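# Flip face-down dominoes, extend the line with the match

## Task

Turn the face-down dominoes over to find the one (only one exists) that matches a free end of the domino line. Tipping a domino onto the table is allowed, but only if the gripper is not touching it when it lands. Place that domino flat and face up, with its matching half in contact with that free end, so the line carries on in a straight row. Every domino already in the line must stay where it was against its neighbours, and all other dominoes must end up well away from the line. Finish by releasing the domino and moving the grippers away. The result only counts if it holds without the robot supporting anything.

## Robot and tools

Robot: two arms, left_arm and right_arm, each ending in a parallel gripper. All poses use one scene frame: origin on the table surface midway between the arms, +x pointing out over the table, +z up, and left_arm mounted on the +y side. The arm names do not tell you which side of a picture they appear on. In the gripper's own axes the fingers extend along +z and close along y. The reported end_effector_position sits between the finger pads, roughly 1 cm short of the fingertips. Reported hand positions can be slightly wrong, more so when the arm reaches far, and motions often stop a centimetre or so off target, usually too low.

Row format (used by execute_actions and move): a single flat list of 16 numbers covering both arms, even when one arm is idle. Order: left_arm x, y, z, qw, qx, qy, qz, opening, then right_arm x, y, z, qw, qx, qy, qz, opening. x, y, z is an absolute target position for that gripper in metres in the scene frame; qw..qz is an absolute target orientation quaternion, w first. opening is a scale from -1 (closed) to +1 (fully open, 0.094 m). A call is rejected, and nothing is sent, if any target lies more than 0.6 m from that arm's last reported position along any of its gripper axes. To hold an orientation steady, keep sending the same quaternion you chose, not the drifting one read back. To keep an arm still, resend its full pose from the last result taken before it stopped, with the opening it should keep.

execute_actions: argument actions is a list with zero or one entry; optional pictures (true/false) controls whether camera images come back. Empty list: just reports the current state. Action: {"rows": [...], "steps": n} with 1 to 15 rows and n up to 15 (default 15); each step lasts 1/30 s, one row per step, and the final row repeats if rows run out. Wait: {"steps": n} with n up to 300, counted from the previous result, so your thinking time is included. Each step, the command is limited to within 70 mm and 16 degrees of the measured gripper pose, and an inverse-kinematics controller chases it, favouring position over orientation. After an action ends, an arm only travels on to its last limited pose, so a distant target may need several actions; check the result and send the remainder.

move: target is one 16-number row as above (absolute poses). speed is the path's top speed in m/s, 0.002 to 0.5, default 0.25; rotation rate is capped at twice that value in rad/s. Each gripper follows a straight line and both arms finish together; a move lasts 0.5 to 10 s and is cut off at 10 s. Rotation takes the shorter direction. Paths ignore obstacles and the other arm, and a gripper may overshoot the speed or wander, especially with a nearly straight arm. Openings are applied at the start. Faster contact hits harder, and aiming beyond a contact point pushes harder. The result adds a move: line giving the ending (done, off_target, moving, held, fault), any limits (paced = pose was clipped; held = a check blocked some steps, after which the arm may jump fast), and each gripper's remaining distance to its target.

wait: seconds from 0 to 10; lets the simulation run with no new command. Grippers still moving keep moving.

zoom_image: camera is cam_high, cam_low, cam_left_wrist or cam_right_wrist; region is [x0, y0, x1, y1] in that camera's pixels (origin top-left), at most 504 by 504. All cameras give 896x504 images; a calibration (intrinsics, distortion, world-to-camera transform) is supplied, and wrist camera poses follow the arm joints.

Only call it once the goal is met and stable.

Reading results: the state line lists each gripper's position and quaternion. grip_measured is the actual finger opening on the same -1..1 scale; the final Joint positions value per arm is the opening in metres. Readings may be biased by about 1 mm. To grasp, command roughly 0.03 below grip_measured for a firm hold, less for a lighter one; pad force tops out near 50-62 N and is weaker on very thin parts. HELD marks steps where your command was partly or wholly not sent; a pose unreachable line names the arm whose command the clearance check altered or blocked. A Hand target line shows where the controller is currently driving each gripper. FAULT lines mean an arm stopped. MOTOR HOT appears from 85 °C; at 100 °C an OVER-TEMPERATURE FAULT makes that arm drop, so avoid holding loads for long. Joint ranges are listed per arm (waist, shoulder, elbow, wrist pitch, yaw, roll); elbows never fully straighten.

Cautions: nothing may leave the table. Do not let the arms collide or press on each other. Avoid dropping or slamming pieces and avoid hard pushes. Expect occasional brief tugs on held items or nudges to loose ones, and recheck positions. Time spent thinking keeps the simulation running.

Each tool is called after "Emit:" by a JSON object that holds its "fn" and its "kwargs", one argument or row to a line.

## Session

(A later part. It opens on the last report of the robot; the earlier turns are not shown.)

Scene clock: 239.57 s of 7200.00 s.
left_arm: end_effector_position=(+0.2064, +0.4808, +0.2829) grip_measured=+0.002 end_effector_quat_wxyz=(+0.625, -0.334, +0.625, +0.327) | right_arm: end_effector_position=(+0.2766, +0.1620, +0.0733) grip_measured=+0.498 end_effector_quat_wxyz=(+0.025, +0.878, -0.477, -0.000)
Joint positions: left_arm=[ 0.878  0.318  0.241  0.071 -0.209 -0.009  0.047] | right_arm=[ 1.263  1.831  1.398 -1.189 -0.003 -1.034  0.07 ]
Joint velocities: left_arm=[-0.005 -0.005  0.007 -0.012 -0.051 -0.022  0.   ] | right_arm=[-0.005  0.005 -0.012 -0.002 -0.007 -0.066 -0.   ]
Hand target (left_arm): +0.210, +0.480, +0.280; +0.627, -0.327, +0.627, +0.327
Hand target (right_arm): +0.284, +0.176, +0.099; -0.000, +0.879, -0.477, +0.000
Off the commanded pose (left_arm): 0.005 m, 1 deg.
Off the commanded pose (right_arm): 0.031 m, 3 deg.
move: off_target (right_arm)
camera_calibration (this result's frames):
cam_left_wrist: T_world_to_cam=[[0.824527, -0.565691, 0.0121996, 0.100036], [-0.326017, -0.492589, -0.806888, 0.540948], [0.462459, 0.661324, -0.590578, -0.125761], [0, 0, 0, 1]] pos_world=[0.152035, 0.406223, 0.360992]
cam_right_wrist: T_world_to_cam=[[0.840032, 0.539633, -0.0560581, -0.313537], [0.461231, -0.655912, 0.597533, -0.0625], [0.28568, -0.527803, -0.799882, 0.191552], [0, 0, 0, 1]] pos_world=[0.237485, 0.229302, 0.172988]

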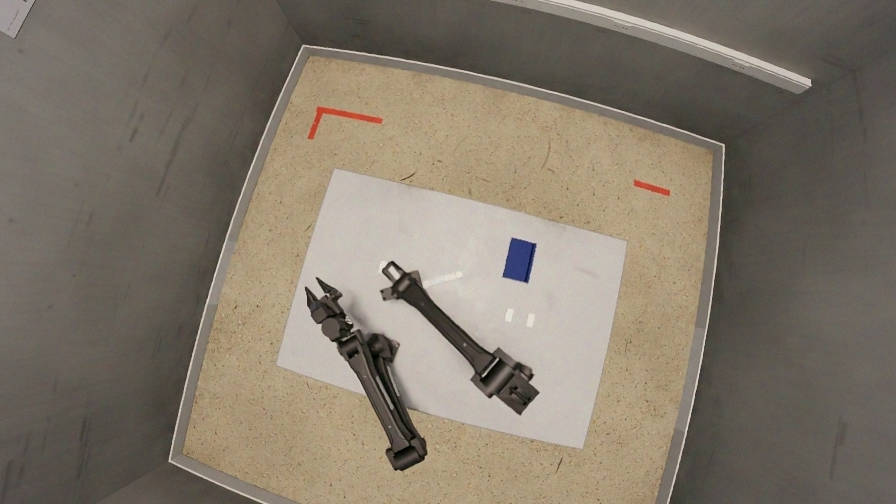

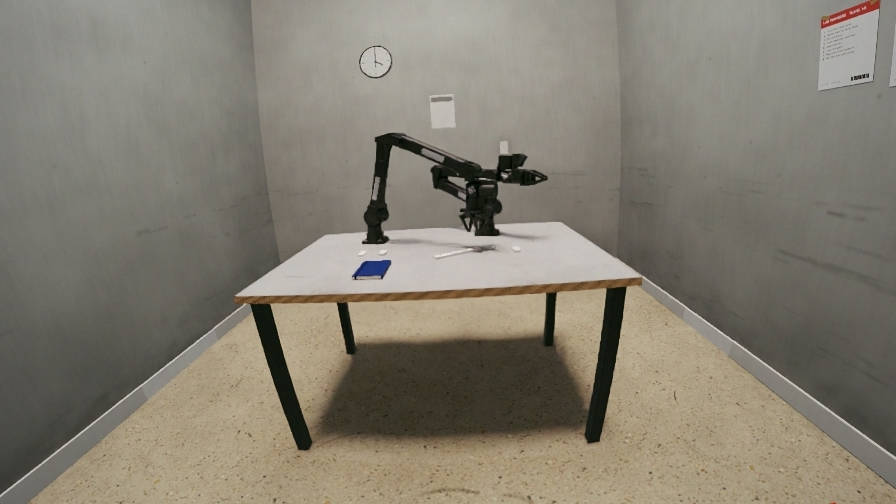

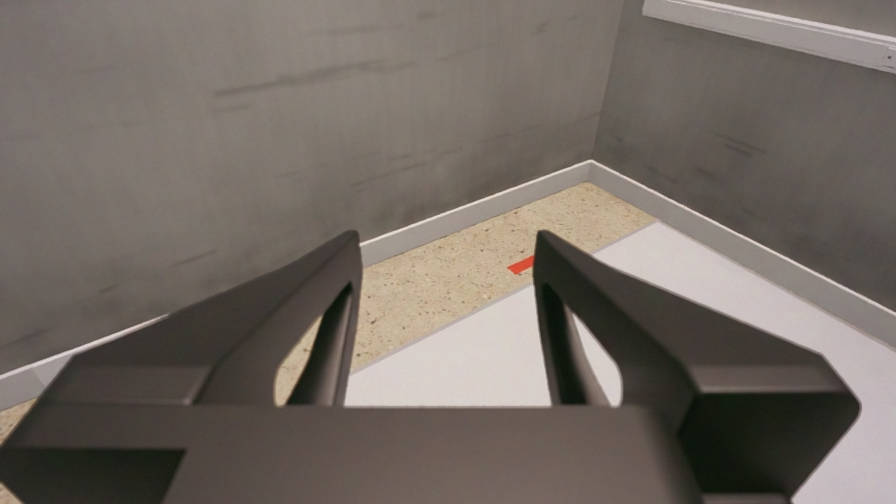

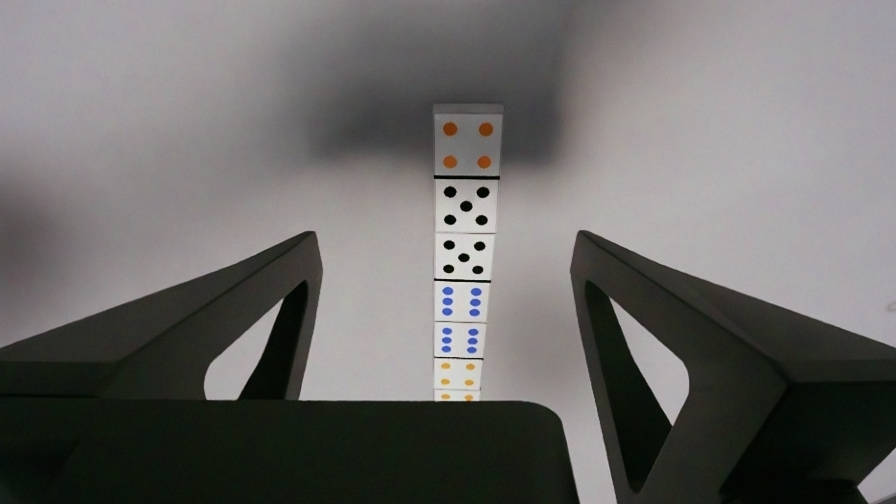

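The 5-4 domino is flush with the 5 end and in line. Moving the right arm clear.

Emit:
{"fn": "move", "kwargs": {
  "target": [0.21,0.48,0.28,0.627,-0.327,0.627,0.327,0.0,0.20,-0.12,0.20,0,-0.5,0.866,0,0.5],
  "speed": 0.3
}}

Scene clock: 244.10 s of 7200.00 s.
left_arm: end_effector_position=(+0.2064, +0.4808, +0.2829) grip_measured=+0.002 end_effector_quat_wxyz=(+0.625, -0.334, +0.625, +0.327) | right_arm: end_effector_position=(+0.2041, -0.1136, +0.2028) grip_measured=+0.498 end_effector_quat_wxyz=(+0.006, -0.509, +0.861, +0.006)
Joint positions: left_arm=[ 0.878  0.318  0.241  0.071 -0.209 -0.009  0.047] | right_arm=[ 1.027  0.965  0.881 -1.471 -0.007 -0.192  0.07 ]
Joint velocities: left_arm=[-0.024  0.005  0.007 -0.022 -0.066 -0.051  0.001] | right_arm=[-0.015 -0.005 -0.017  0.002 -0.007  0.022 -0.   ]
Hand target (left_arm): +0.210, +0.480, +0.280; +0.627, -0.327, +0.627, +0.327
Hand target (right_arm): +0.203, -0.118, +0.202; -0.003, -0.500, +0.866, +0.003
Off the commanded pose (left_arm): 0.005 m, 1 deg.
Off the commanded pose (right_arm): 0.008 m, 2 deg.
move: done
camera_calibration (this result's frames):
cam_left_wrist: T_world_to_cam=[[0.824527, -0.565691, 0.0121996, 0.100036], [-0.326017, -0.492589, -0.806888, 0.540948], [0.462459, 0.661324, -0.590578, -0.125761], [0, 0, 0, 1]] pos_world=[0.152035, 0.406223, 0.360992]
cam_right_wrist: T_world_to_cam=[[0.874644, -0.484531, -0.0150864, -0.228374], [-0.392234, -0.725638, 0.565333, -0.114445], [-0.284869, -0.488548, -0.824725, 0.296266], [0, 0, 0, 1]] pos_world=[0.239253, -0.0489599, 0.305592]

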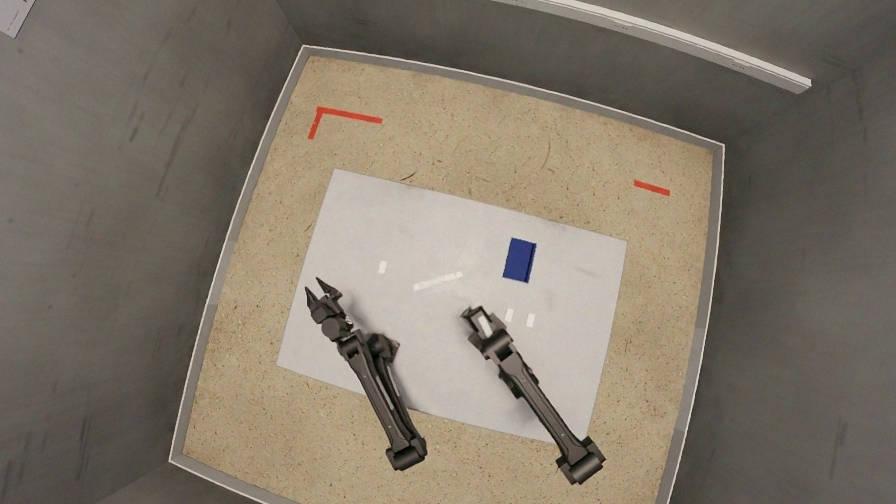

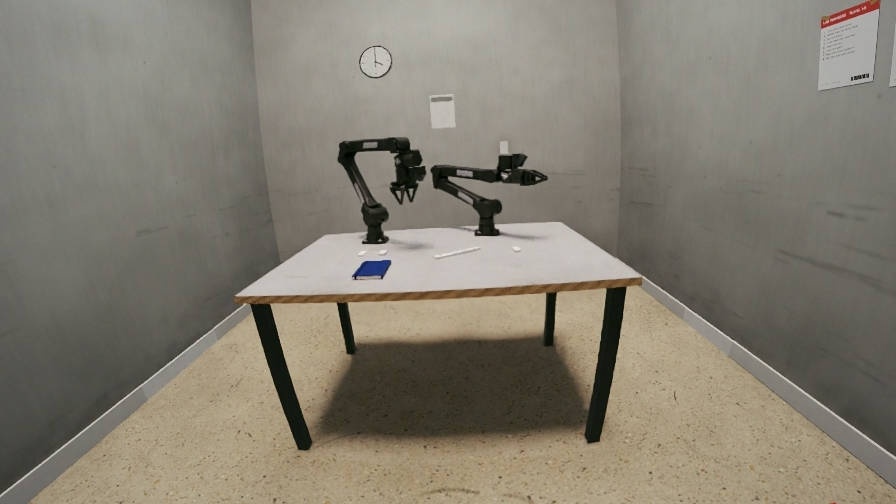

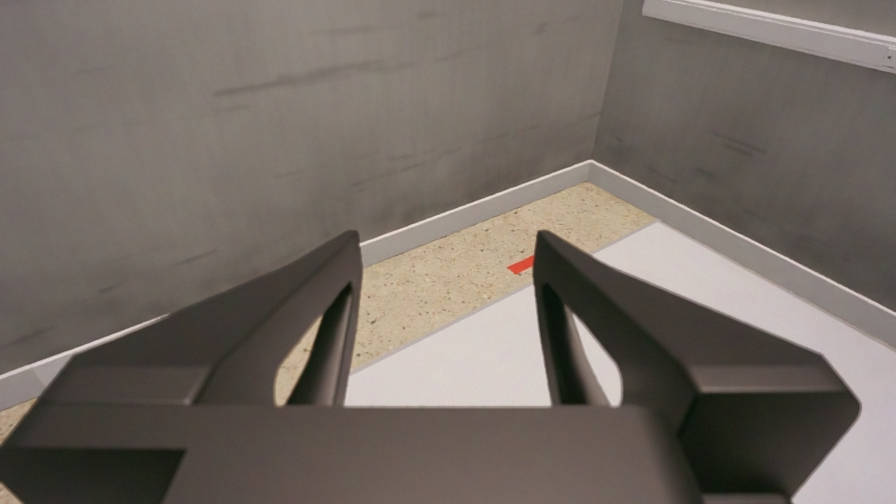

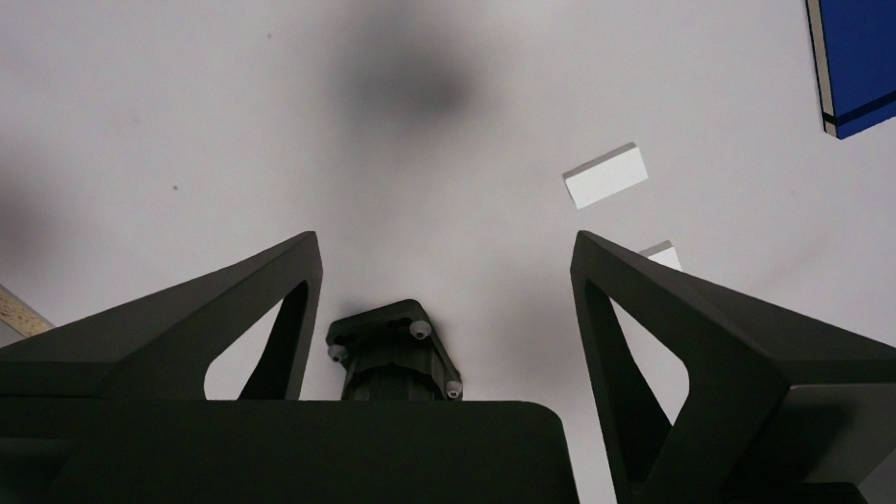

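Emit:
{"fn": "finished_scene", "kwargs": {
  "scene": 2
}}

The scene is finished: the task was done.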